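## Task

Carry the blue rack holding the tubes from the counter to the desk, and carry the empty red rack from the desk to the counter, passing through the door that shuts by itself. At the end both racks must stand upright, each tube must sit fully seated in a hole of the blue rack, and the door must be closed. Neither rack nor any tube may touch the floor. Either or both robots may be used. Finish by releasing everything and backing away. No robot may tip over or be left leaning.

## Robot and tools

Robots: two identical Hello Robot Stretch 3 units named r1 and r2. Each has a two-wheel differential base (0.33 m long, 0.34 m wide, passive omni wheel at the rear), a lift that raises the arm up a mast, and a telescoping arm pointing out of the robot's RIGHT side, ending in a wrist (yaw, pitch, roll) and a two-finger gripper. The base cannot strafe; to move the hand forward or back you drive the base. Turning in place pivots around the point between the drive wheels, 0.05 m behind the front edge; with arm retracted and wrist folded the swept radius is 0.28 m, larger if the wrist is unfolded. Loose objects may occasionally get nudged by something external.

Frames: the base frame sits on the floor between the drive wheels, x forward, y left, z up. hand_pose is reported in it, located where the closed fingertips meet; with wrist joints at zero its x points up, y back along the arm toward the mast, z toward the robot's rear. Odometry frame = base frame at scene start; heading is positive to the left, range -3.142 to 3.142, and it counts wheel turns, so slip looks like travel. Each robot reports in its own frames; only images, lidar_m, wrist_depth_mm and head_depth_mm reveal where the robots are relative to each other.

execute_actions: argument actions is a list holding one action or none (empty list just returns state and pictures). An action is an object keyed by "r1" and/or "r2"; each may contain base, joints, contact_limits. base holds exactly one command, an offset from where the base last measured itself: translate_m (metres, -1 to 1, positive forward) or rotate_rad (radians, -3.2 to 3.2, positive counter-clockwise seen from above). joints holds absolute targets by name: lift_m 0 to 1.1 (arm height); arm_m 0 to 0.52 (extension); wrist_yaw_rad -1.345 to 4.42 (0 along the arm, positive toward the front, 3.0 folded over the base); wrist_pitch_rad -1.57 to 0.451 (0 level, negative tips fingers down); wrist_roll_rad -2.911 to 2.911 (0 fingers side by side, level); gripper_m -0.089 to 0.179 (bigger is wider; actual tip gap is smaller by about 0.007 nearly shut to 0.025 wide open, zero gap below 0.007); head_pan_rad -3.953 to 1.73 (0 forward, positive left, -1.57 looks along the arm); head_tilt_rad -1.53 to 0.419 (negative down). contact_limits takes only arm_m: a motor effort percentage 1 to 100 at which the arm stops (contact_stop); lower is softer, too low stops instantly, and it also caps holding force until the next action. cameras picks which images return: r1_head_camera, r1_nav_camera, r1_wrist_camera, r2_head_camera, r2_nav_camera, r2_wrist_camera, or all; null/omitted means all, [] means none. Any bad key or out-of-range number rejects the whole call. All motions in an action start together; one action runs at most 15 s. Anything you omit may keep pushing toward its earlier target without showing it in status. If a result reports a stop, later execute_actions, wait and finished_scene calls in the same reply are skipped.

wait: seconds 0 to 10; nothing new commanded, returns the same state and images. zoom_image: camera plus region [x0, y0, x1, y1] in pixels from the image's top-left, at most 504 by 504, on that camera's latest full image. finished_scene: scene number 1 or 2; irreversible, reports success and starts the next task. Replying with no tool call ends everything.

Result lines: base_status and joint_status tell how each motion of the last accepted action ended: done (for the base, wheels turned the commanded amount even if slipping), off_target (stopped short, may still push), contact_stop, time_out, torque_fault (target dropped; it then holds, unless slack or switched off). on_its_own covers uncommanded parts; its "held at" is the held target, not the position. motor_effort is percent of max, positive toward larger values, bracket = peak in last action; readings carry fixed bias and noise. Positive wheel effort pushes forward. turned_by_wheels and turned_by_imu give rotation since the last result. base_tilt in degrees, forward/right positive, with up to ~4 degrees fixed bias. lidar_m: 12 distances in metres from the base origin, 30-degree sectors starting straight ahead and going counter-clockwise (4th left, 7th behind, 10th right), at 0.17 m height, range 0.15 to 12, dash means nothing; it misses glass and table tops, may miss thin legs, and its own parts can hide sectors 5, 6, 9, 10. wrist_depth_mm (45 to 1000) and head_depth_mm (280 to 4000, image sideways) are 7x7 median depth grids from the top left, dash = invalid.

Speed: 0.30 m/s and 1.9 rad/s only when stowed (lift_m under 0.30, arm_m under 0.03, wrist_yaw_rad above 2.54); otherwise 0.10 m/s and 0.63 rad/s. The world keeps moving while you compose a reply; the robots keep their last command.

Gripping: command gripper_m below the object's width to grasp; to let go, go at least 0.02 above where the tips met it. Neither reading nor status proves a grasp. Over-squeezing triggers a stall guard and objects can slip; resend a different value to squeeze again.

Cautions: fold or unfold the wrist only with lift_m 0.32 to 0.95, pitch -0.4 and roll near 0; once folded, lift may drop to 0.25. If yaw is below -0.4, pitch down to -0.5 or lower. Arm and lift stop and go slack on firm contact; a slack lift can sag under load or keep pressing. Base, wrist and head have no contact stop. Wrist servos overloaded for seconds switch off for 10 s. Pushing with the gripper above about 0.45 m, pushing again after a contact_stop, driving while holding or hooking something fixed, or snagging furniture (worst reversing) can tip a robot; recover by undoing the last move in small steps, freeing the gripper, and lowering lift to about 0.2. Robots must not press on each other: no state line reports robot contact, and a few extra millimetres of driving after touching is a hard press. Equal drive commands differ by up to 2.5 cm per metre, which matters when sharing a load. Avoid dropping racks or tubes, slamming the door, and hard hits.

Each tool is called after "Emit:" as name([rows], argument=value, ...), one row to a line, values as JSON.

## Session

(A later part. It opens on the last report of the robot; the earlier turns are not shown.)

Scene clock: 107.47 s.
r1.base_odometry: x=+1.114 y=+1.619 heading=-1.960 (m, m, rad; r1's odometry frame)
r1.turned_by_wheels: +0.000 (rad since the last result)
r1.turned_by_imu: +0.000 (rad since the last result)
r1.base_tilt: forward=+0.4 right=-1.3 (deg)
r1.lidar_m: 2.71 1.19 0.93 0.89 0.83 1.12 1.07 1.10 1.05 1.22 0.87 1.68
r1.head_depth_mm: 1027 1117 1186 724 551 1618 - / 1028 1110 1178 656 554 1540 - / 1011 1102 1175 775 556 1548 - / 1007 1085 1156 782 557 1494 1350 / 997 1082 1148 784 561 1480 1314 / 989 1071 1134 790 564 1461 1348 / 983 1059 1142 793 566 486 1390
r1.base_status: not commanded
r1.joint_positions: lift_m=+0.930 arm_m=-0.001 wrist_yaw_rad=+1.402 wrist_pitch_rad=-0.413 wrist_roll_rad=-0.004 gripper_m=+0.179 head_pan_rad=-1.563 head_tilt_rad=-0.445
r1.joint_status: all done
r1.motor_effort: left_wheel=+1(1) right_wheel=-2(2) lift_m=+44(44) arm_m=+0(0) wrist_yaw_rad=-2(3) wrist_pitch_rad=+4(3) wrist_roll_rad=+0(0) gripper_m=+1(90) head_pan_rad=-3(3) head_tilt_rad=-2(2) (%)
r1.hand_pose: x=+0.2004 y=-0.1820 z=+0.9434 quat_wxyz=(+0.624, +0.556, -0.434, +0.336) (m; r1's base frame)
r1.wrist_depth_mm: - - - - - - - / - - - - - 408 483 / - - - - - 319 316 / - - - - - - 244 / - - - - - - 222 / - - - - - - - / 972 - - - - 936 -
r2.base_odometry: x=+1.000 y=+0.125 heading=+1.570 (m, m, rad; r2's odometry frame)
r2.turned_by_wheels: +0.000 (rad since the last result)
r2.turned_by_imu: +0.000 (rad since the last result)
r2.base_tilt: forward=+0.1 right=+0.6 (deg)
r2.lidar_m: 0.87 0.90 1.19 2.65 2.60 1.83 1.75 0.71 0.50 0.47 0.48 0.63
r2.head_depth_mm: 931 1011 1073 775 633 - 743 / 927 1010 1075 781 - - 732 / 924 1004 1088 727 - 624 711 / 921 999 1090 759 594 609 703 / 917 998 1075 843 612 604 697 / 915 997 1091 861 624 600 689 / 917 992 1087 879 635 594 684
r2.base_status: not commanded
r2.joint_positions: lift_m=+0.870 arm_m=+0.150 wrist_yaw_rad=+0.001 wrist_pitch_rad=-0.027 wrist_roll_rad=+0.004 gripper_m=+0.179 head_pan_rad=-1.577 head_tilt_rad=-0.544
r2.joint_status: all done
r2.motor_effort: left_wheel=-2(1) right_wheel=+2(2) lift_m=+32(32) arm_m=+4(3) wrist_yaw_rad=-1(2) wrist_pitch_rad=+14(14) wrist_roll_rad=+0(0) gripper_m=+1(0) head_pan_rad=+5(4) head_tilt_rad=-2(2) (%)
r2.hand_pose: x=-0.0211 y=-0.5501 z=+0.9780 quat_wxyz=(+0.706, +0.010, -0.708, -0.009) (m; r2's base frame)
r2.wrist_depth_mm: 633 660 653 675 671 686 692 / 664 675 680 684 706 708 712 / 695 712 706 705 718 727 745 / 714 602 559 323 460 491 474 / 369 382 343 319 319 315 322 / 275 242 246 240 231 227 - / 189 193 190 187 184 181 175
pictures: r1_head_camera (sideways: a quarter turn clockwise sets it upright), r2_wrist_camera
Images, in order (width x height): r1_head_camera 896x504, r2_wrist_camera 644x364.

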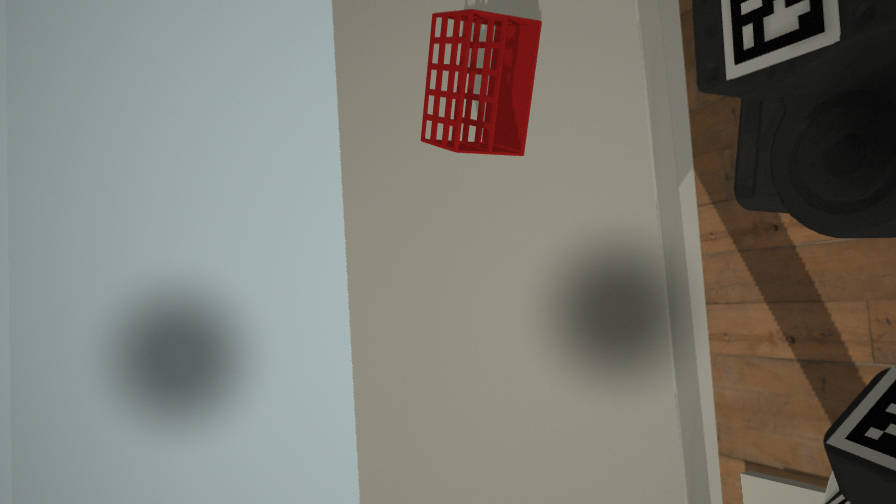

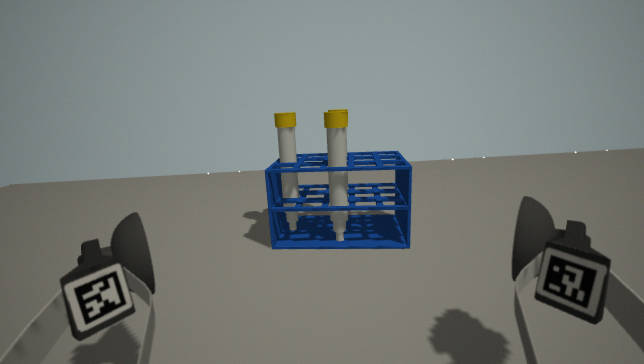

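Emit:
execute_actions([
  {"r1": {"joints": {"lift_m": 1.0, "wrist_pitch_rad": 0.0}}, "r2": {"joints": {"arm_m": 0.25, "lift_m": 0.845}}},
], cameras=["r2_wrist_camera"])

Emit:
execute_actions([
  {"r1": {"joints": {"wrist_yaw_rad": -0.33}}},
], cameras=["r1_wrist_camera", "r1_head_camera"])

Scene clock: 113.90 s.
r1.base_odometry: x=+1.114 y=+1.619 heading=-1.960 (m, m, rad; r1's odometry frame)
r1.turned_by_wheels: +0.000 (rad since the last result)
r1.turned_by_imu: -0.001 (rad since the last result)
r1.base_tilt: forward=+0.4 right=-1.3 (deg)
r1.lidar_m: 2.71 1.19 0.93 0.89 0.83 1.12 1.07 1.10 1.05 1.22 0.87 1.68
r1.head_depth_mm: 1030 1126 1182 813 - - 1235 / 1023 1108 1172 656 602 - - / 1017 1102 1170 779 605 - - / 1001 1091 1159 779 560 1460 - / 1001 1077 1144 784 561 1454 - / 987 1064 1131 790 564 1467 - / 980 1059 1137 793 616 - -
r1.base_status: not commanded
r1.joint_positions: lift_m=+1.000 arm_m=-0.001 wrist_yaw_rad=+1.402 wrist_pitch_rad=-0.021 wrist_roll_rad=-0.004 gripper_m=+0.179 head_pan_rad=-1.563 head_tilt_rad=-0.445
r1.joint_status: all done
r1.motor_effort: left_wheel=+1(2) right_wheel=-2(2) lift_m=+44(46) arm_m=-1(0) wrist_yaw_rad=-2(2) wrist_pitch_rad=+6(6) wrist_roll_rad=+0(0) gripper_m=+1(0) head_pan_rad=-2(2) head_tilt_rad=-2(2) (%)
r1.hand_pose: x=+0.2307 y=-0.1871 z=+1.1090 quat_wxyz=(+0.547, +0.461, -0.534, +0.451) (m; r1's base frame)
r1.wrist_depth_mm: - - - - - - - / - - - - - - - / - - - - - - - / - - - - - - - / - - - - - - 920 / - - - - 485 - 559 / - - - - - 361 417
r2.base_odometry: x=+1.000 y=+0.125 heading=+1.570 (m, m, rad; r2's odometry frame)
r2.turned_by_wheels: +0.000 (rad since the last result)
r2.turned_by_imu: +0.001 (rad since the last result)
r2.base_tilt: forward=+0.1 right=+0.6 (deg)
r2.lidar_m: 0.87 0.90 1.19 2.65 2.59 1.84 1.75 0.71 0.50 0.47 0.48 0.63
r2.head_depth_mm: 929 1014 1079 810 - 636 727 / 927 1011 1073 824 - 621 718 / 924 1007 1084 753 - 627 710 / 924 1001 1082 756 601 609 704 / 919 999 1087 840 615 604 695 / 914 998 1089 862 623 599 691 / 915 989 1082 878 635 594 682
r2.base_status: not commanded
r2.joint_positions: lift_m=+0.845 arm_m=+0.250 wrist_yaw_rad=+0.001 wrist_pitch_rad=-0.026 wrist_roll_rad=+0.004 gripper_m=+0.179 head_pan_rad=-1.577 head_tilt_rad=-0.544
r2.joint_status: all done
r2.motor_effort: left_wheel=-2(2) right_wheel=+2(2) lift_m=+32(31) arm_m=+5(4) wrist_yaw_rad=-1(1) wrist_pitch_rad=+14(14) wrist_roll_rad=+0(0) gripper_m=+0(0) head_pan_rad=+5(4) head_tilt_rad=-4(3) (%)
r2.hand_pose: x=-0.0211 y=-0.6501 z=+0.9531 quat_wxyz=(+0.706, +0.010, -0.708, -0.009) (m; r2's base frame)
r2.wrist_depth_mm: 554 555 570 571 573 593 587 / 575 577 586 586 600 600 610 / 592 597 594 606 624 645 621 / 513 489 369 218 233 398 377 / 299 305 242 210 221 256 259 / 222 197 197 193 188 184 - / 152 156 155 152 149 146 141
pictures: r2_wrist_camera
Images, in order (width x height): r2_wrist_camera 644x364.

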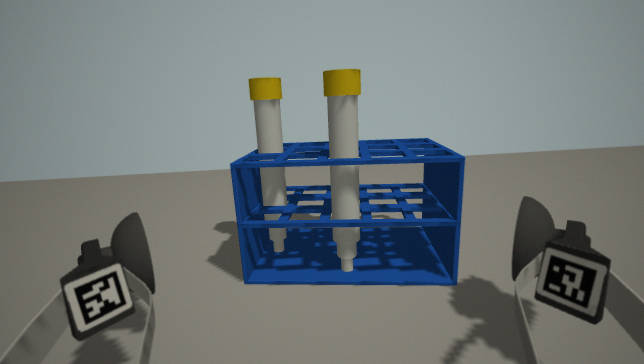

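Scene clock: 115.77 s.
r1.base_odometry: x=+1.114 y=+1.619 heading=-1.960 (m, m, rad; r1's odometry frame)
r1.turned_by_wheels: +0.000 (rad since the last result)
r1.turned_by_imu: +0.000 (rad since the last result)
r1.base_tilt: forward=+0.4 right=-1.2 (deg)
r1.lidar_m: 2.71 1.19 0.93 0.89 0.83 1.11 1.07 1.10 1.05 1.22 0.86 1.68
r1.head_depth_mm: 1035 1128 1186 814 - - - / 1020 1107 1167 842 - - - / 1015 1102 1174 829 - - - / 1006 1087 1152 830 558 1466 1309 / 992 1080 1140 786 560 1460 1307 / 988 1066 1137 792 562 1472 1322 / 981 1056 1134 797 566 485 1315
r1.base_status: not commanded
r1.joint_positions: lift_m=+1.000 arm_m=-0.001 wrist_yaw_rad=-0.328 wrist_pitch_rad=-0.021 wrist_roll_rad=-0.004 gripper_m=+0.179 head_pan_rad=-1.563 head_tilt_rad=-0.445
r1.joint_status: all done
r1.motor_effort: left_wheel=+1(1) right_wheel=-2(1) lift_m=+44(44) arm_m=-1(0) wrist_yaw_rad=-2(1) wrist_pitch_rad=+6(6) wrist_roll_rad=+0(0) gripper_m=+1(0) head_pan_rad=-4(3) head_tilt_rad=-2(3) (%)
r1.hand_pose: x=-0.1039 y=-0.3861 z=+1.1090 quat_wxyz=(+0.698, -0.108, -0.697, -0.123) (m; r1's base frame)
r1.wrist_depth_mm: 758 787 868 964 - - 895 / 789 850 923 996 - - 897 / 803 854 948 - - - 876 / 657 695 799 913 - - 871 / - 477 516 432 655 781 836 / 331 361 378 393 452 - 557 / 276 291 308 337 353 358 414
r2.base_odometry: x=+1.000 y=+0.125 heading=+1.570 (m, m, rad; r2's odometry frame)
r2.turned_by_wheels: +0.000 (rad since the last result)
r2.turned_by_imu: +0.000 (rad since the last result)
r2.base_tilt: forward=+0.1 right=+0.6 (deg)
r2.lidar_m: 0.87 0.90 1.20 2.65 2.60 1.84 1.75 0.71 0.50 0.47 0.48 0.63
r2.head_depth_mm: 930 1015 1077 805 - 634 724 / 926 1011 1075 826 - 621 718 / 924 1005 1086 755 - 628 710 / 922 1000 1085 759 602 609 703 / 915 1001 1081 842 612 603 696 / 916 995 1096 861 624 598 690 / 912 994 1084 881 635 593 681
r2.base_status: not commanded
r2.joint_positions: lift_m=+0.845 arm_m=+0.250 wrist_yaw_rad=+0.001 wrist_pitch_rad=-0.026 wrist_roll_rad=+0.004 gripper_m=+0.179 head_pan_rad=-1.577 head_tilt_rad=-0.544
r2.joint_status: not commanded
r2.motor_effort: left_wheel=-2(1) right_wheel=+2(2) lift_m=+31(32) arm_m=+4(5) wrist_yaw_rad=-1(2) wrist_pitch_rad=+14(14) wrist_roll_rad=+0(0) gripper_m=+0(0) head_pan_rad=+5(4) head_tilt_rad=-2(3) (%)
r2.hand_pose: x=-0.0211 y=-0.6501 z=+0.9531 quat_wxyz=(+0.706, +0.010, -0.708, -0.009) (m; r2's base frame)
r2.wrist_depth_mm: 552 560 558 560 567 596 577 / 577 570 575 596 593 606 619 / 597 613 608 602 612 629 633 / 519 485 368 219 233 398 377 / 300 310 243 210 222 253 261 / 220 196 198 194 190 184 - / 153 156 154 152 149 147 141
pictures: r1_head_camera (sideways: a quarter turn clockwise sets it upright), r1_wrist_camera
Images, in order (width x height): r1_head_camera 896x504, r1_wrist_camera 644x364.

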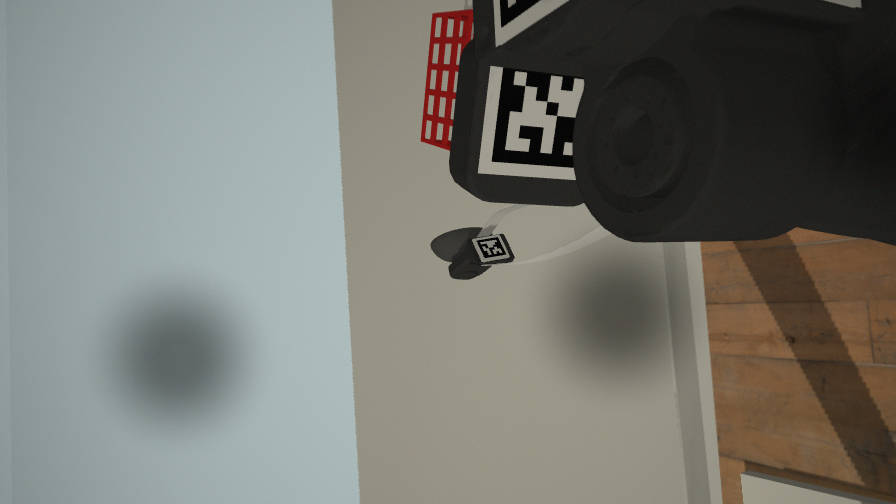

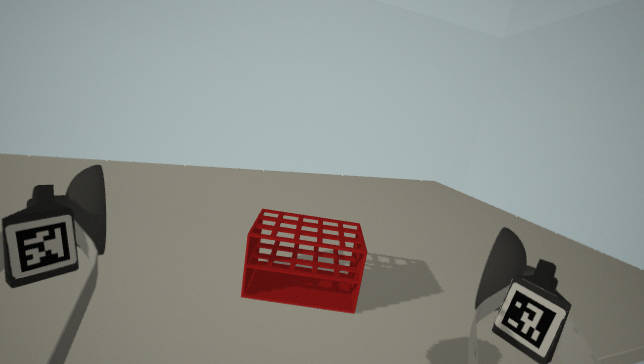

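Emit:
execute_actions([
  {"r1": {"base": {"translate_m": -0.09}, "joints": {"arm_m": 0.13, "lift_m": 0.95}}, "r2": {"base": {"translate_m": -0.008}, "joints": {"arm_m": 0.305}}},
], cameras=["r1_wrist_camera", "r2_wrist_camera"])

Scene clock: 126.80 s.
r1.base_odometry: x=+1.148 y=+1.703 heading=-1.960 (m, m, rad; r1's odometry frame)
r1.turned_by_wheels: +0.000 (rad since the last result)
r1.turned_by_imu: -0.001 (rad since the last result)
r1.base_tilt: forward=+0.4 right=-1.2 (deg)
r1.lidar_m: 2.80 1.19 0.93 0.81 0.83 1.02 0.98 1.01 0.99 1.22 0.92 1.68
r1.head_depth_mm: 1033 1127 1183 863 - 1509 1311 / 1027 1112 1170 875 - - 1303 / 1014 1104 1168 907 - - 1296 / 1002 1094 1164 834 558 1506 1303 / 997 1078 1150 783 561 1471 1310 / 993 1073 1137 790 563 1459 1316 / 985 1064 1141 794 565 1472 1315
r1.base_status: done
r1.joint_positions: lift_m=+0.950 arm_m=+0.130 wrist_yaw_rad=-0.329 wrist_pitch_rad=-0.020 wrist_roll_rad=-0.004 gripper_m=+0.179 head_pan_rad=-1.563 head_tilt_rad=-0.445
r1.joint_status: all done
r1.motor_effort: left_wheel=+1(3) right_wheel=-2(6) lift_m=+27(40) arm_m=+3(3) wrist_yaw_rad=+0(2) wrist_pitch_rad=+5(5) wrist_roll_rad=+0(0) gripper_m=+0(0) head_pan_rad=-3(3) head_tilt_rad=-2(2) (%)
r1.hand_pose: x=-0.1042 y=-0.5165 z=+1.0597 quat_wxyz=(+0.698, -0.108, -0.697, -0.124) (m; r1's base frame)
r1.wrist_depth_mm: 650 710 759 813 915 - 809 / 667 731 804 890 957 - 789 / 704 754 818 901 - - 805 / 506 535 612 735 865 976 796 / - 292 260 420 506 602 713 / 260 227 253 253 354 - 437 / 218 222 231 242 273 278 320
r2.base_odometry: x=+1.000 y=+0.117 heading=+1.570 (m, m, rad; r2's odometry frame)
r2.turned_by_wheels: +0.000 (rad since the last result)
r2.turned_by_imu: +0.001 (rad since the last result)
r2.base_tilt: forward=+0.1 right=+0.6 (deg)
r2.lidar_m: 0.88 0.91 1.21 2.65 2.57 1.83 1.75 0.71 0.50 0.47 0.48 0.63
r2.head_depth_mm: 928 1012 1081 814 - 638 727 / 926 1009 1074 868 - 610 718 / 926 1005 1090 757 544 616 709 / 922 998 1087 758 603 609 705 / 916 999 1075 841 614 605 697 / 921 994 1091 859 622 598 690 / 913 992 1084 879 634 595 683
r2.base_status: done
r2.joint_positions: lift_m=+0.845 arm_m=+0.305 wrist_yaw_rad=+0.001 wrist_pitch_rad=-0.026 wrist_roll_rad=+0.004 gripper_m=+0.179 head_pan_rad=-1.577 head_tilt_rad=-0.544
r2.joint_status: all done
r2.motor_effort: left_wheel=-1(6) right_wheel=+3(4) lift_m=+31(32) arm_m=+4(6) wrist_yaw_rad=-1(1) wrist_pitch_rad=+14(13) wrist_roll_rad=+0(0) gripper_m=+0(0) head_pan_rad=+4(4) head_tilt_rad=-2(3) (%)
r2.hand_pose: x=-0.0211 y=-0.7051 z=+0.9531 quat_wxyz=(+0.706, +0.010, -0.708, -0.009) (m; r2's base frame)
r2.wrist_depth_mm: 502 506 516 523 526 537 536 / 517 529 542 122 542 548 567 / 548 542 548 552 564 578 584 / 562 494 158 129 166 352 376 / 300 291 163 154 177 137 259 / 221 197 161 142 174 154 - / 152 156 149 146 145 139 141
pictures: r1_wrist_camera, r2_wrist_camera
Images, in order (width x height): r1_wrist_camera 644x364, r2_wrist_camera 644x364.

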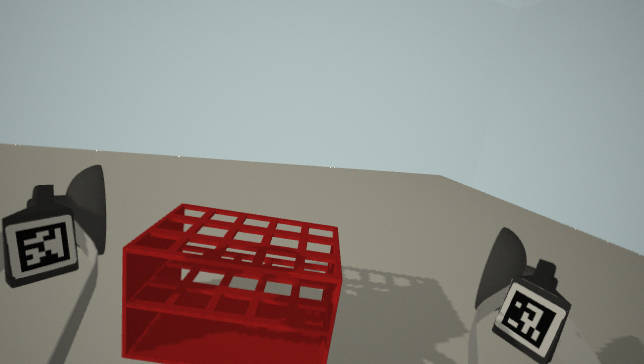

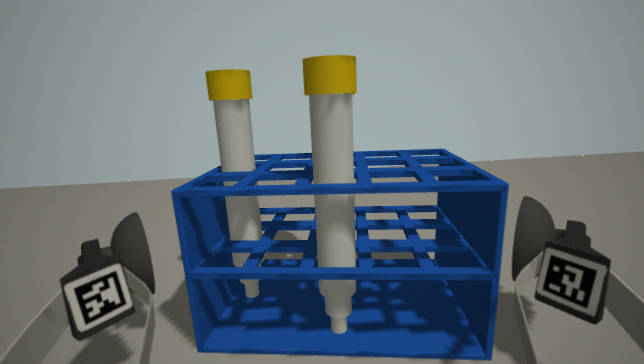

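Emit:
execute_actions([
  {"r1": {"base": {"translate_m": 0.012}, "joints": {"lift_m": 0.98}}, "r2": {"joints": {"gripper_m": 0.115}}},
], cameras=["r2_wrist_camera"])

Emit:
execute_actions([
  {"r1": {"joints": {"arm_m": 0.208}}, "r2": {"joints": {"lift_m": 0.93}}},
], cameras=["r1_wrist_camera", "r2_wrist_camera", "r2_head_camera"])

Scene clock: 134.70 s.
r1.base_odometry: x=+1.143 y=+1.691 heading=-1.960 (m, m, rad; r1's odometry frame)
r1.turned_by_wheels: +0.000 (rad since the last result)
r1.turned_by_imu: -0.001 (rad since the last result)
r1.base_tilt: forward=+0.3 right=-1.1 (deg)
r1.lidar_m: 2.79 1.19 0.93 0.81 0.82 1.03 0.99 1.02 1.00 1.22 0.91 1.68
r1.head_depth_mm: 1036 1123 1181 - 563 1497 1292 / 1027 1113 1172 - - 1496 1300 / 1018 1095 1175 - - 1498 1302 / 1010 1086 1167 785 559 1525 1308 / 998 1074 1147 786 561 1456 1313 / 992 1067 1135 791 562 1466 1313 / 982 1065 1133 795 566 1469 1315
r1.base_status: done
r1.joint_positions: lift_m=+0.980 arm_m=+0.130 wrist_yaw_rad=-0.329 wrist_pitch_rad=-0.020 wrist_roll_rad=-0.004 gripper_m=+0.179 head_pan_rad=-1.563 head_tilt_rad=-0.445
r1.joint_status: all done
r1.motor_effort: left_wheel=+1(5) right_wheel=-2(3) lift_m=+44(46) arm_m=+4(4) wrist_yaw_rad=+0(0) wrist_pitch_rad=+5(6) wrist_roll_rad=+0(0) gripper_m=+2(1) head_pan_rad=-3(3) head_tilt_rad=-2(3) (%)
r1.hand_pose: x=-0.1042 y=-0.5165 z=+1.0891 quat_wxyz=(+0.698, -0.108, -0.697, -0.124) (m; r1's base frame)
r1.wrist_depth_mm: 651 694 766 833 930 988 821 / 676 729 803 863 946 - 823 / 708 755 804 903 - - 810 / 583 638 724 854 - - 816 / - 438 475 528 592 698 758 / 302 311 255 347 419 - 511 / 254 250 243 255 321 325 374
r2.base_odometry: x=+1.000 y=+0.117 heading=+1.570 (m, m, rad; r2's odometry frame)
r2.turned_by_wheels: +0.000 (rad since the last result)
r2.turned_by_imu: +0.001 (rad since the last result)
r2.base_tilt: forward=+0.1 right=+0.6 (deg)
r2.lidar_m: 0.88 0.91 1.20 2.65 2.58 1.84 1.75 0.71 0.50 0.47 0.48 0.63
r2.head_depth_mm: 929 1012 1079 814 - 637 725 / 928 1007 1083 871 - 609 717 / 923 1008 1089 743 542 614 711 / 922 1004 1081 746 603 609 702 / 921 999 1080 841 614 603 698 / 916 996 1095 859 623 599 689 / 913 991 1091 880 634 594 685
r2.base_status: not commanded
r2.joint_positions: lift_m=+0.845 arm_m=+0.305 wrist_yaw_rad=+0.001 wrist_pitch_rad=-0.026 wrist_roll_rad=+0.004 gripper_m=+0.116 head_pan_rad=-1.577 head_tilt_rad=-0.544
r2.joint_status: all done
r2.motor_effort: left_wheel=-1(2) right_wheel=+2(2) lift_m=+31(31) arm_m=+4(5) wrist_yaw_rad=-2(2) wrist_pitch_rad=+14(14) wrist_roll_rad=+0(0) gripper_m=-14(90) head_pan_rad=+5(5) head_tilt_rad=-2(3) (%)
r2.hand_pose: x=-0.0212 y=-0.7051 z=+0.9531 quat_wxyz=(+0.706, +0.010, -0.708, -0.009) (m; r2's base frame)
r2.wrist_depth_mm: 500 501 509 523 523 523 541 / 525 528 531 122 538 547 552 / 536 550 550 547 566 574 586 / 551 492 158 131 162 355 378 / 296 287 163 154 178 142 247 / 208 - 171 146 165 156 181 / 168 156 149 147 144 145 144
pictures: r2_wrist_camera
Images, in order (width x height): r2_wrist_camera 644x364.

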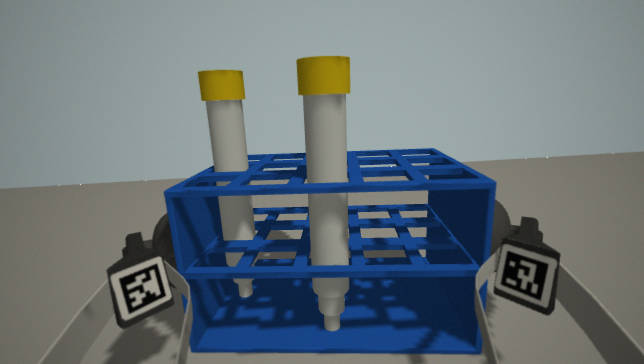

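Scene clock: 136.47 s.
r1.base_odometry: x=+1.143 y=+1.691 heading=-1.960 (m, m, rad; r1's odometry frame)
r1.turned_by_wheels: +0.000 (rad since the last result)
r1.turned_by_imu: +0.000 (rad since the last result)
r1.base_tilt: forward=+0.4 right=-1.2 (deg)
r1.lidar_m: 2.79 1.19 0.93 0.81 0.82 1.04 0.99 1.02 1.00 1.22 0.92 1.68
r1.head_depth_mm: 1034 1122 1198 - 529 1542 1306 / 1027 1114 1184 - 531 1537 1300 / 1018 1103 1174 - 514 1498 1300 / 1009 1084 1174 784 525 1502 1305 / 999 1086 1150 785 561 1455 1316 / 986 1076 1135 791 561 1476 1318 / 984 1058 1130 794 565 1465 1315
r1.base_status: not commanded
r1.joint_positions: lift_m=+0.980 arm_m=+0.208 wrist_yaw_rad=-0.329 wrist_pitch_rad=-0.020 wrist_roll_rad=-0.004 gripper_m=+0.179 head_pan_rad=-1.563 head_tilt_rad=-0.445
r1.joint_status: all done
r1.motor_effort: left_wheel=+1(1) right_wheel=-2(2) lift_m=+44(44) arm_m=+4(1) wrist_yaw_rad=+0(0) wrist_pitch_rad=+6(6) wrist_roll_rad=+0(0) gripper_m=+0(0) head_pan_rad=-3(3) head_tilt_rad=-2(2) (%)
r1.hand_pose: x=-0.1042 y=-0.5945 z=+1.0891 quat_wxyz=(+0.698, -0.108, -0.697, -0.124) (m; r1's base frame)
r1.wrist_depth_mm: 601 634 688 766 821 951 822 / 617 668 724 802 873 954 824 / 642 675 746 814 905 - 805 / 627 638 720 827 908 - 810 / - 435 469 527 579 683 785 / 304 329 354 386 411 - 504 / 250 259 188 213 314 325 375
r2.base_odometry: x=+1.000 y=+0.117 heading=+1.570 (m, m, rad; r2's odometry frame)
r2.turned_by_wheels: +0.000 (rad since the last result)
r2.turned_by_imu: +0.000 (rad since the last result)
r2.base_tilt: forward=+0.1 right=+0.6 (deg)
r2.lidar_m: 0.88 0.90 1.20 2.65 2.58 1.83 1.75 0.71 0.50 0.47 0.48 0.63
r2.head_depth_mm: 933 1009 1087 - 559 625 728 / 926 1012 1078 - 584 611 716 / 924 1007 1074 - 590 614 712 / 919 1001 1071 752 603 609 702 / 919 998 1083 841 614 604 696 / 918 996 1090 859 623 599 691 / 914 990 1087 880 635 596 684
r2.base_status: not commanded
r2.joint_positions: lift_m=+0.930 arm_m=+0.305 wrist_yaw_rad=+0.001 wrist_pitch_rad=-0.027 wrist_roll_rad=+0.004 gripper_m=+0.116 head_pan_rad=-1.577 head_tilt_rad=-0.544
r2.joint_status: all done
r2.motor_effort: left_wheel=-1(1) right_wheel=+2(2) lift_m=+48(51) arm_m=+5(4) wrist_yaw_rad=-2(2) wrist_pitch_rad=+14(14) wrist_roll_rad=+0(0) gripper_m=-15(15) head_pan_rad=+4(4) head_tilt_rad=-2(3) (%)
r2.hand_pose: x=-0.0212 y=-0.7051 z=+1.0373 quat_wxyz=(+0.706, +0.010, -0.708, -0.010) (m; r2's base frame)
r2.wrist_depth_mm: 497 501 514 519 522 535 534 / 521 521 528 537 551 548 555 / 538 544 555 553 568 586 592 / 557 573 164 151 180 581 615 / 571 517 166 162 181 143 436 / 373 - 170 145 169 145 323 / 298 278 157 155 145 251 256
pictures: r1_wrist_camera, r2_head_camera (sideways: a quarter turn clockwise sets it upright), r2_wrist_camera
Images, in order (width x height): r1_wrist_camera 644x364, r2_head_camera 896x504, r2_wrist_camera 644x364.

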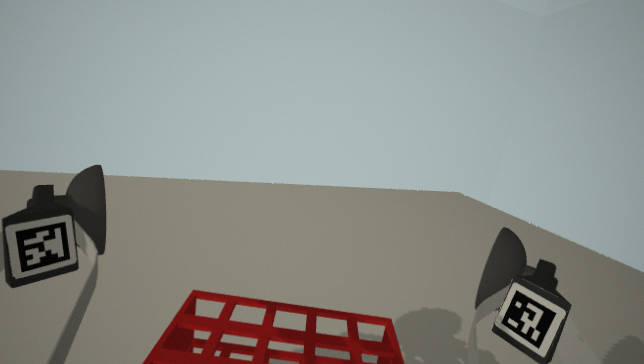

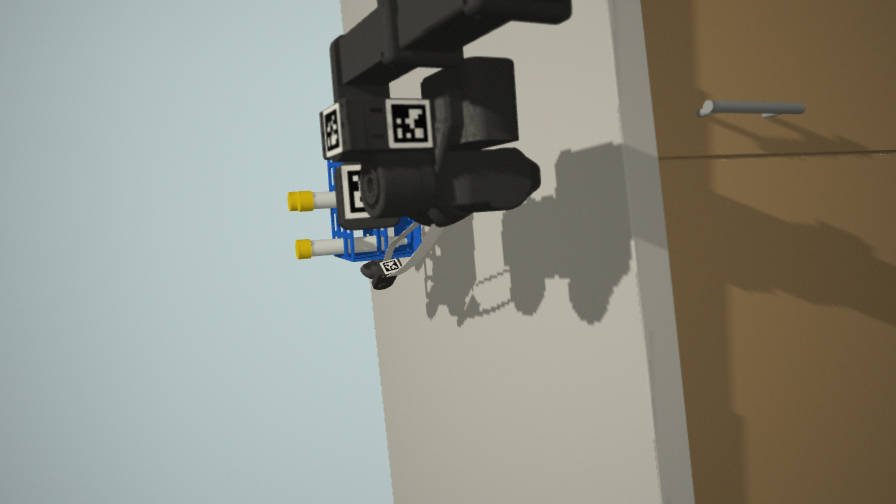

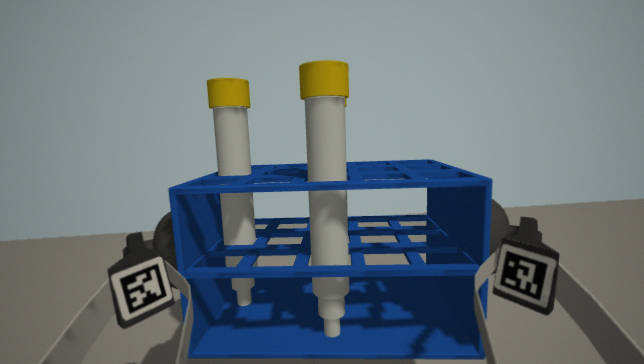

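Emit:
execute_actions([
  {"r1": {"joints": {"lift_m": 0.92}}, "r2": {"joints": {"arm_m": 0.0, "wrist_pitch_rad": 0.1}}},
], cameras=["r1_wrist_camera", "r2_wrist_camera"])

Scene clock: 144.10 s.
r1.base_odometry: x=+1.143 y=+1.691 heading=-1.960 (m, m, rad; r1's odometry frame)
r1.turned_by_wheels: +0.000 (rad since the last result)
r1.turned_by_imu: -0.001 (rad since the last result)
r1.base_tilt: forward=+0.3 right=-1.2 (deg)
r1.lidar_m: 2.79 1.18 0.93 0.81 0.82 1.04 0.99 1.02 1.00 1.22 0.91 1.68
r1.head_depth_mm: 1032 1122 1181 814 - 1529 1292 / 1023 1111 1172 872 530 1536 1301 / 1016 1101 1169 906 - 1550 1307 / 1008 1096 1157 882 571 1514 1305 / 997 1080 1151 785 561 1467 1320 / 990 1061 1139 788 564 1478 1315 / 982 1060 1132 795 565 1468 1318
r1.base_status: not commanded
r1.joint_positions: lift_m=+0.920 arm_m=+0.208 wrist_yaw_rad=-0.329 wrist_pitch_rad=-0.020 wrist_roll_rad=-0.004 gripper_m=+0.179 head_pan_rad=-1.563 head_tilt_rad=-0.445
r1.joint_status: all done
r1.motor_effort: left_wheel=+1(1) right_wheel=-1(1) lift_m=+28(41) arm_m=+3(4) wrist_yaw_rad=+0(1) wrist_pitch_rad=+5(6) wrist_roll_rad=+0(0) gripper_m=+0(1) head_pan_rad=-4(3) head_tilt_rad=-2(2) (%)
r1.hand_pose: x=-0.1042 y=-0.5945 z=+1.0298 quat_wxyz=(+0.698, -0.108, -0.697, -0.124) (m; r1's base frame)
r1.wrist_depth_mm: 597 641 686 755 828 922 818 / 620 667 725 797 876 973 811 / 631 676 743 823 920 - 810 / 427 451 507 597 711 958 807 / - 292 170 316 418 496 546 / 214 148 170 144 155 - 358 / 181 152 156 188 148 229 267
r2.base_odometry: x=+1.000 y=+0.117 heading=+1.570 (m, m, rad; r2's odometry frame)
r2.turned_by_wheels: +0.000 (rad since the last result)
r2.turned_by_imu: +0.001 (rad since the last result)
r2.base_tilt: forward=+0.1 right=+0.6 (deg)
r2.lidar_m: 0.88 0.91 1.20 2.66 2.58 1.83 1.74 0.71 0.50 0.47 0.48 0.63
r2.head_depth_mm: 930 1011 1082 778 551 612 - / 929 1007 1075 687 422 - - / 922 1008 1085 413 422 - 727 / 921 1005 1086 442 451 610 704 / 921 998 1082 844 595 605 698 / 915 995 1097 859 623 599 691 / 916 993 1086 880 634 595 685
r2.base_status: not commanded
r2.joint_positions: lift_m=+0.930 arm_m=+0.000 wrist_yaw_rad=+0.001 wrist_pitch_rad=+0.062 wrist_roll_rad=+0.004 gripper_m=+0.116 head_pan_rad=-1.577 head_tilt_rad=-0.544
r2.joint_status: all done
r2.motor_effort: left_wheel=-1(2) right_wheel=+2(2) lift_m=+47(48) arm_m=-3(3) wrist_yaw_rad=+0(2) wrist_pitch_rad=+20(22) wrist_roll_rad=+0(0) gripper_m=-14(14) head_pan_rad=+4(4) head_tilt_rad=-3(4) (%)
r2.hand_pose: x=-0.0212 y=-0.4027 z=+1.0602 quat_wxyz=(+0.706, -0.021, -0.708, +0.022) (m; r2's base frame)
r2.wrist_depth_mm: 798 804 823 824 834 844 842 / 826 806 814 847 852 875 870 / 843 836 840 847 856 869 891 / 850 841 164 139 180 919 917 / 879 713 166 161 181 142 574 / 463 - 170 144 170 145 399 / 348 331 158 155 145 294 304
pictures: r1_wrist_camera, r2_wrist_camera
Images, in order (width x height): r1_wrist_camera 644x364, r2_wrist_camera 644x364.

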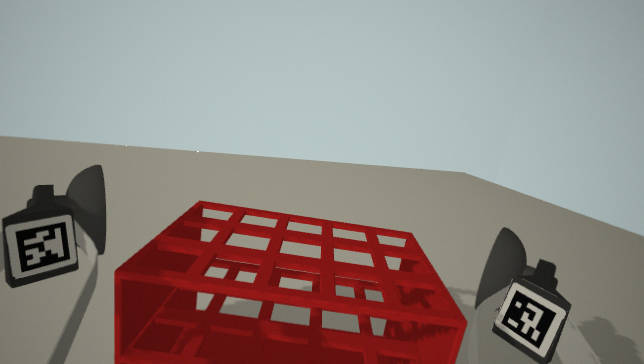

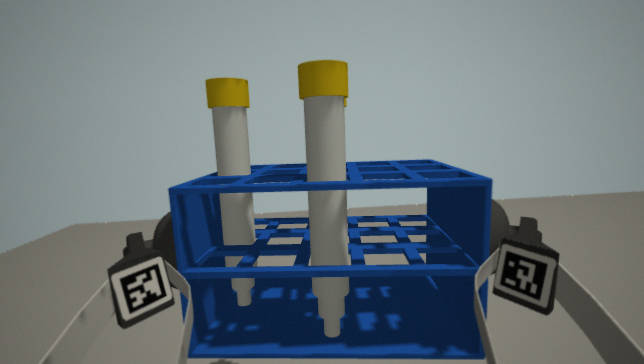

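Emit:
execute_actions([
  {"r1": {"joints": {"lift_m": 0.89, "arm_m": 0.202}}, "r2": {"base": {"rotate_rad": 2.5}, "joints": {"wrist_yaw_rad": 1.57, "head_pan_rad": 0.0, "head_tilt_rad": -0.5}}},
], cameras=["r1_wrist_camera", "r2_wrist_camera", "r2_nav_camera"])

Scene clock: 162.27 s.
r1.base_odometry: x=+1.143 y=+1.691 heading=-1.960 (m, m, rad; r1's odometry frame)
r1.turned_by_wheels: +0.000 (rad since the last result)
r1.turned_by_imu: -0.002 (rad since the last result)
r1.base_tilt: forward=+0.4 right=-1.2 (deg)
r1.lidar_m: 2.79 1.19 0.93 0.81 0.82 1.04 0.99 1.02 1.00 1.22 0.91 1.68
r1.head_depth_mm: 1030 1125 1177 792 - - 1303 / 1024 1114 1171 822 - 1500 1300 / 1015 1101 1168 825 - 1496 1312 / 1005 1091 1154 829 560 1502 1313 / 1000 1081 1153 785 561 1476 1311 / 997 1070 1138 791 562 1473 1317 / 987 1061 1131 793 565 1465 1319
r1.base_status: not commanded
r1.joint_positions: lift_m=+0.890 arm_m=+0.202 wrist_yaw_rad=-0.329 wrist_pitch_rad=-0.020 wrist_roll_rad=-0.004 gripper_m=+0.179 head_pan_rad=-1.563 head_tilt_rad=-0.445
r1.joint_status: all done
r1.motor_effort: left_wheel=+2(1) right_wheel=-2(2) lift_m=+27(28) arm_m=-3(0) wrist_yaw_rad=+0(0) wrist_pitch_rad=+5(6) wrist_roll_rad=+0(0) gripper_m=+0(0) head_pan_rad=-2(3) head_tilt_rad=-2(2) (%)
r1.hand_pose: x=-0.1042 y=-0.5893 z=+0.9998 quat_wxyz=(+0.698, -0.108, -0.697, -0.124) (m; r1's base frame)
r1.wrist_depth_mm: 599 639 700 774 840 940 839 / 625 676 717 781 877 961 809 / 529 662 740 818 926 - 829 / 346 149 165 197 550 730 779 / - 146 188 186 150 392 437 / 174 159 149 152 153 - 284 / 146 143 154 162 156 182 213
r2.base_odometry: x=+1.000 y=+0.117 heading=-2.214 (m, m, rad; r2's odometry frame)
r2.turned_by_wheels: +2.500 (rad since the last result)
r2.turned_by_imu: +2.512 (rad since the last result)
r2.base_tilt: forward=+0.1 right=+0.6 (deg)
r2.lidar_m: 1.92 1.75 0.83 0.52 0.47 0.47 0.57 0.88 0.89 1.09 2.16 2.67
r2.head_depth_mm: 2457 2706 2985 2794 2033 1579 1249 / 2244 2431 2656 2727 2053 1610 1325 / 2049 2213 2408 2574 2111 1627 1338 / 1900 2031 2197 2371 2129 1656 1348 / 1767 1880 2018 2150 2168 1679 1362 / 1652 1754 1852 1994 2071 1679 1380 / 1553 1632 1741 1847 1983 1722 1386
r2.base_status: done
r2.joint_positions: lift_m=+0.930 arm_m=+0.000 wrist_yaw_rad=+1.568 wrist_pitch_rad=+0.062 wrist_roll_rad=+0.004 gripper_m=+0.116 head_pan_rad=-0.007 head_tilt_rad=-0.507
r2.joint_status: all done
r2.motor_effort: left_wheel=-2(6) right_wheel=+3(5) lift_m=+48(48) arm_m=-3(4) wrist_yaw_rad=+2(4) wrist_pitch_rad=+20(20) wrist_roll_rad=+0(0) gripper_m=-14(14) head_pan_rad=+5(55) head_tilt_rad=+2(6) (%)
r2.hand_pose: x=+0.2359 y=-0.1461 z=+1.0602 quat_wxyz=(+0.485, +0.485, -0.516, +0.514) (m; r2's base frame)
r2.wrist_depth_mm: - - - - - - - / - - - - - - - / - - - - - - - / - - 165 139 180 - - / - - 166 160 181 143 - / - - 170 172 169 146 - / - - 158 153 145 - -
pictures: r1_wrist_camera, r2_nav_camera (sideways: a quarter turn counterclockwise sets it upright), r2_wrist_camera
Images, in order (width x height): r1_wrist_camera 644x364, r2_nav_camera 672x504, r2_wrist_camera 644x364.

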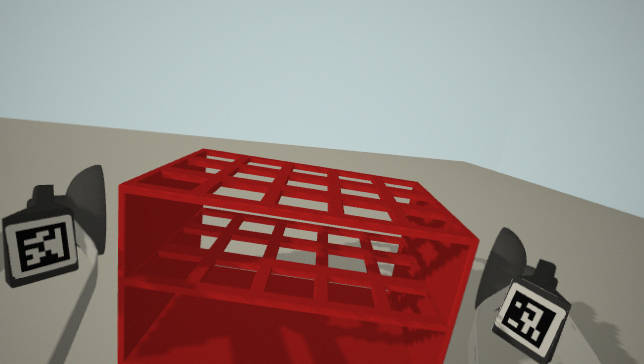

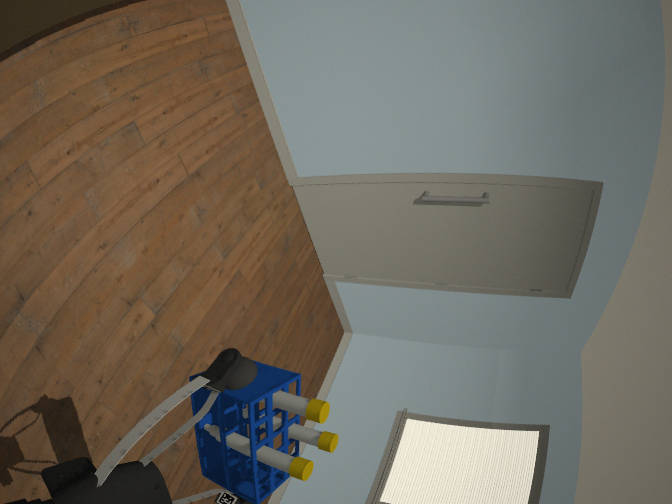

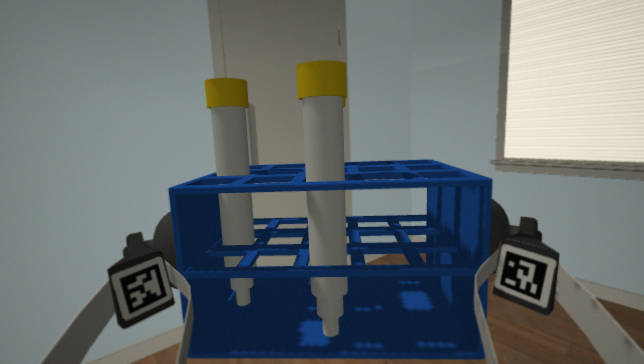

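Emit:
execute_actions([
  {"r1": {"joints": {"lift_m": 0.88}}, "r2": {"base": {"rotate_rad": 0.08}}},
], cameras=[])

Emit:
execute_actions([
  {"r1": {"joints": {"gripper_m": 0.105}}, "r2": {"base": {"translate_m": 0.6}}},
], cameras=["r1_wrist_camera", "r2_head_camera"])

Scene clock: 167.23 s.
r1.base_odometry: x=+1.143 y=+1.691 heading=-1.960 (m, m, rad; r1's odometry frame)
r1.turned_by_wheels: +0.000 (rad since the last result)
r1.turned_by_imu: -0.001 (rad since the last result)
r1.base_tilt: forward=+0.4 right=-1.2 (deg)
r1.lidar_m: 2.79 1.19 0.93 0.81 0.82 1.04 0.99 1.02 1.00 1.22 0.91 1.68
r1.head_depth_mm: 1036 1126 1178 767 598 - 1298 / 1028 1110 1170 795 - 1514 1304 / 1014 1101 1179 777 - 1484 1310 / 1002 1085 1157 828 559 1516 1298 / 998 1079 1146 783 560 1470 1316 / 989 1072 1136 789 564 1479 1315 / 983 1068 1139 794 565 1477 1317
r1.base_status: not commanded
r1.joint_positions: lift_m=+0.880 arm_m=+0.202 wrist_yaw_rad=-0.329 wrist_pitch_rad=-0.012 wrist_roll_rad=-0.004 gripper_m=+0.179 head_pan_rad=-1.563 head_tilt_rad=-0.445
r1.joint_status: all done
r1.motor_effort: left_wheel=+2(1) right_wheel=-2(1) lift_m=+24(28) arm_m=-3(4) wrist_yaw_rad=+0(1) wrist_pitch_rad=+3(5) wrist_roll_rad=+0(0) gripper_m=+0(0) head_pan_rad=-3(3) head_tilt_rad=-3(2) (%)
r1.hand_pose: x=-0.1042 y=-0.5895 z=+0.9919 quat_wxyz=(+0.699, -0.111, -0.697, -0.121) (m; r1's base frame)
r1.wrist_depth_mm: 587 647 685 765 836 912 816 / 634 666 736 788 893 968 831 / 500 608 728 830 936 - 814 / 327 134 145 165 170 711 781 / - 145 174 201 171 346 420 / 161 154 166 177 142 - 267 / 138 136 144 153 153 170 198
r2.base_odometry: x=+1.000 y=+0.117 heading=-2.134 (m, m, rad; r2's odometry frame)
r2.turned_by_wheels: +0.080 (rad since the last result)
r2.turned_by_imu: +0.081 (rad since the last result)
r2.base_tilt: forward=+0.1 right=+0.6 (deg)
r2.lidar_m: 1.86 1.74 0.75 0.51 0.47 0.48 0.61 0.88 0.90 1.16 2.64 2.70
r2.head_depth_mm: 2231 2447 2663 2744 2018 1575 1247 / 2066 2229 2446 2609 2053 1612 1325 / 1908 2099 2253 2440 2104 1630 1338 / 1802 1921 2059 2249 2126 1664 1347 / 1687 1803 1918 2060 2125 1677 1363 / 1588 1674 1813 1929 2019 1685 1388 / 1499 1594 1682 1811 1931 1723 1394
r2.base_status: done
r2.joint_positions: lift_m=+0.930 arm_m=+0.000 wrist_yaw_rad=+1.568 wrist_pitch_rad=+0.062 wrist_roll_rad=+0.004 gripper_m=+0.116 head_pan_rad=-0.007 head_tilt_rad=-0.507
r2.joint_status: not commanded
r2.motor_effort: left_wheel=-2(5) right_wheel=+2(5) lift_m=+48(47) arm_m=-4(4) wrist_yaw_rad=+1(2) wrist_pitch_rad=+20(20) wrist_roll_rad=+0(0) gripper_m=-14(14) head_pan_rad=+5(4) head_tilt_rad=+3(3) (%)
r2.hand_pose: x=+0.2359 y=-0.1461 z=+1.0602 quat_wxyz=(+0.484, +0.485, -0.516, +0.514) (m; r2's base frame)
r2.wrist_depth_mm: - - - - - - - / - - - - - - - / - - - - - - - / - - 163 138 179 - - / - - 166 160 180 143 - / - - 170 172 170 146 - / - - 158 154 144 - -
pictures: none
No camera images: the call's "cameras" was empty. Leave "cameras" out to get every camera's image.

Scene clock: 174.20 s.
r1.base_odometry: x=+1.143 y=+1.691 heading=-1.960 (m, m, rad; r1's odometry frame)
r1.turned_by_wheels: +0.000 (rad since the last result)
r1.turned_by_imu: -0.001 (rad since the last result)
r1.base_tilt: forward=+0.4 right=-1.2 (deg)
r1.lidar_m: 2.79 1.19 0.93 0.81 0.82 1.04 0.99 1.02 1.00 1.22 0.91 1.68
r1.head_depth_mm: 1034 1118 1177 769 600 - 1300 / 1018 1117 1165 793 - 1521 1295 / 1013 1104 1175 776 - 1485 1309 / 1004 1088 1154 826 560 1511 1301 / 998 1082 1151 786 561 1459 1310 / 991 1069 1140 792 563 1466 1323 / 978 1065 1137 793 565 1477 1320
r1.base_status: not commanded
r1.joint_positions: lift_m=+0.880 arm_m=+0.202 wrist_yaw_rad=-0.329 wrist_pitch_rad=-0.012 wrist_roll_rad=-0.004 gripper_m=+0.106 head_pan_rad=-1.563 head_tilt_rad=-0.445
r1.joint_status: all done
r1.motor_effort: left_wheel=+2(2) right_wheel=-2(2) lift_m=+24(24) arm_m=-3(3) wrist_yaw_rad=+0(0) wrist_pitch_rad=+3(3) wrist_roll_rad=+0(0) gripper_m=-15(97) head_pan_rad=-2(3) head_tilt_rad=-2(2) (%)
r1.hand_pose: x=-0.1042 y=-0.5895 z=+0.9919 quat_wxyz=(+0.699, -0.111, -0.697, -0.121) (m; r1's base frame)
r1.wrist_depth_mm: 598 644 689 763 845 937 827 / 608 674 718 801 891 960 812 / 517 615 739 809 932 - 825 / 306 146 182 171 199 711 770 / - 140 177 190 178 364 421 / 157 161 169 182 150 254 264 / 135 138 145 153 157 169 195
r2.base_odometry: x=+0.680 y=-0.390 heading=-2.134 (m, m, rad; r2's odometry frame)
r2.turned_by_wheels: +0.000 (rad since the last result)
r2.turned_by_imu: +0.006 (rad since the last result)
r2.base_tilt: forward=+0.1 right=+0.6 (deg)
r2.lidar_m: 1.33 1.25 1.28 0.88 0.82 0.84 1.07 1.37 1.40 1.82 2.31 1.93
r2.head_depth_mm: 1560 1710 1866 2091 2040 1566 1247 / 1449 1578 1718 1890 1977 1608 1321 / 1350 1459 1589 1718 1878 1625 1339 / 1264 1354 1461 1583 1739 1658 1356 / 1186 1251 1353 1458 1575 1625 1371 / 1118 1188 1271 1369 1477 1570 1376 / 1059 1124 1195 1283 1360 1474 1394
r2.base_status: done
r2.joint_positions: lift_m=+0.930 arm_m=+0.000 wrist_yaw_rad=+1.568 wrist_pitch_rad=+0.062 wrist_roll_rad=+0.004 gripper_m=+0.116 head_pan_rad=-0.007 head_tilt_rad=-0.507
r2.joint_status: not commanded
r2.motor_effort: left_wheel=-2(4) right_wheel=+3(4) lift_m=+48(48) arm_m=-3(3) wrist_yaw_rad=+2(1) wrist_pitch_rad=+20(20) wrist_roll_rad=+0(0) gripper_m=-14(14) head_pan_rad=+5(4) head_tilt_rad=+2(2) (%)
r2.hand_pose: x=+0.2359 y=-0.1461 z=+1.0602 quat_wxyz=(+0.484, +0.485, -0.516, +0.514) (m; r2's base frame)
r2.wrist_depth_mm: 934 - - - - - - / 952 - - - - - - / 973 - - - - - - / 980 - 165 139 180 - - / 989 - 166 161 181 143 - / - - 169 173 170 145 - / - - 158 154 146 - -
pictures: r1_wrist_camera, r2_head_camera (sideways: a quarter turn clockwise sets it upright)
Images, in order (width x height): r1_wrist_camera 644x364, r2_head_camera 896x504.

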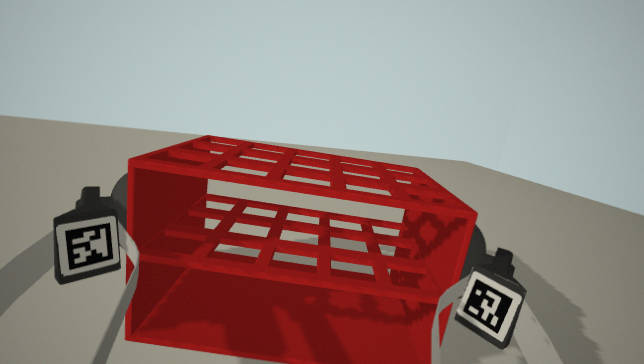

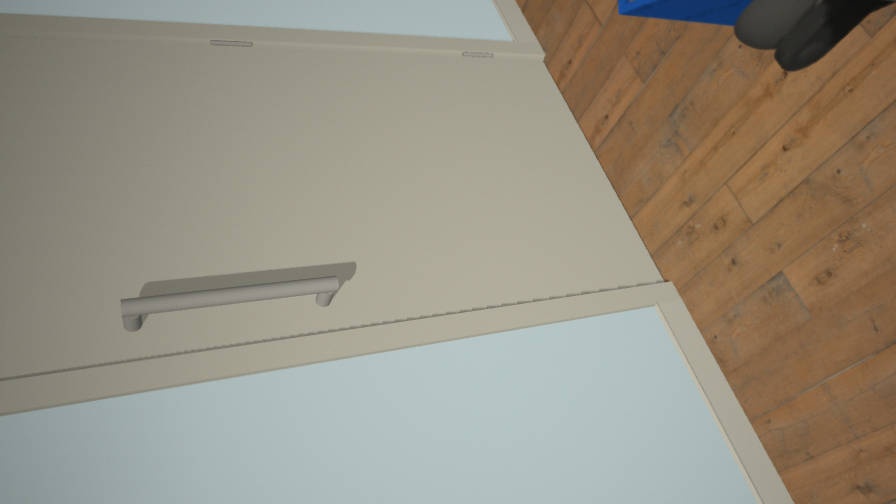

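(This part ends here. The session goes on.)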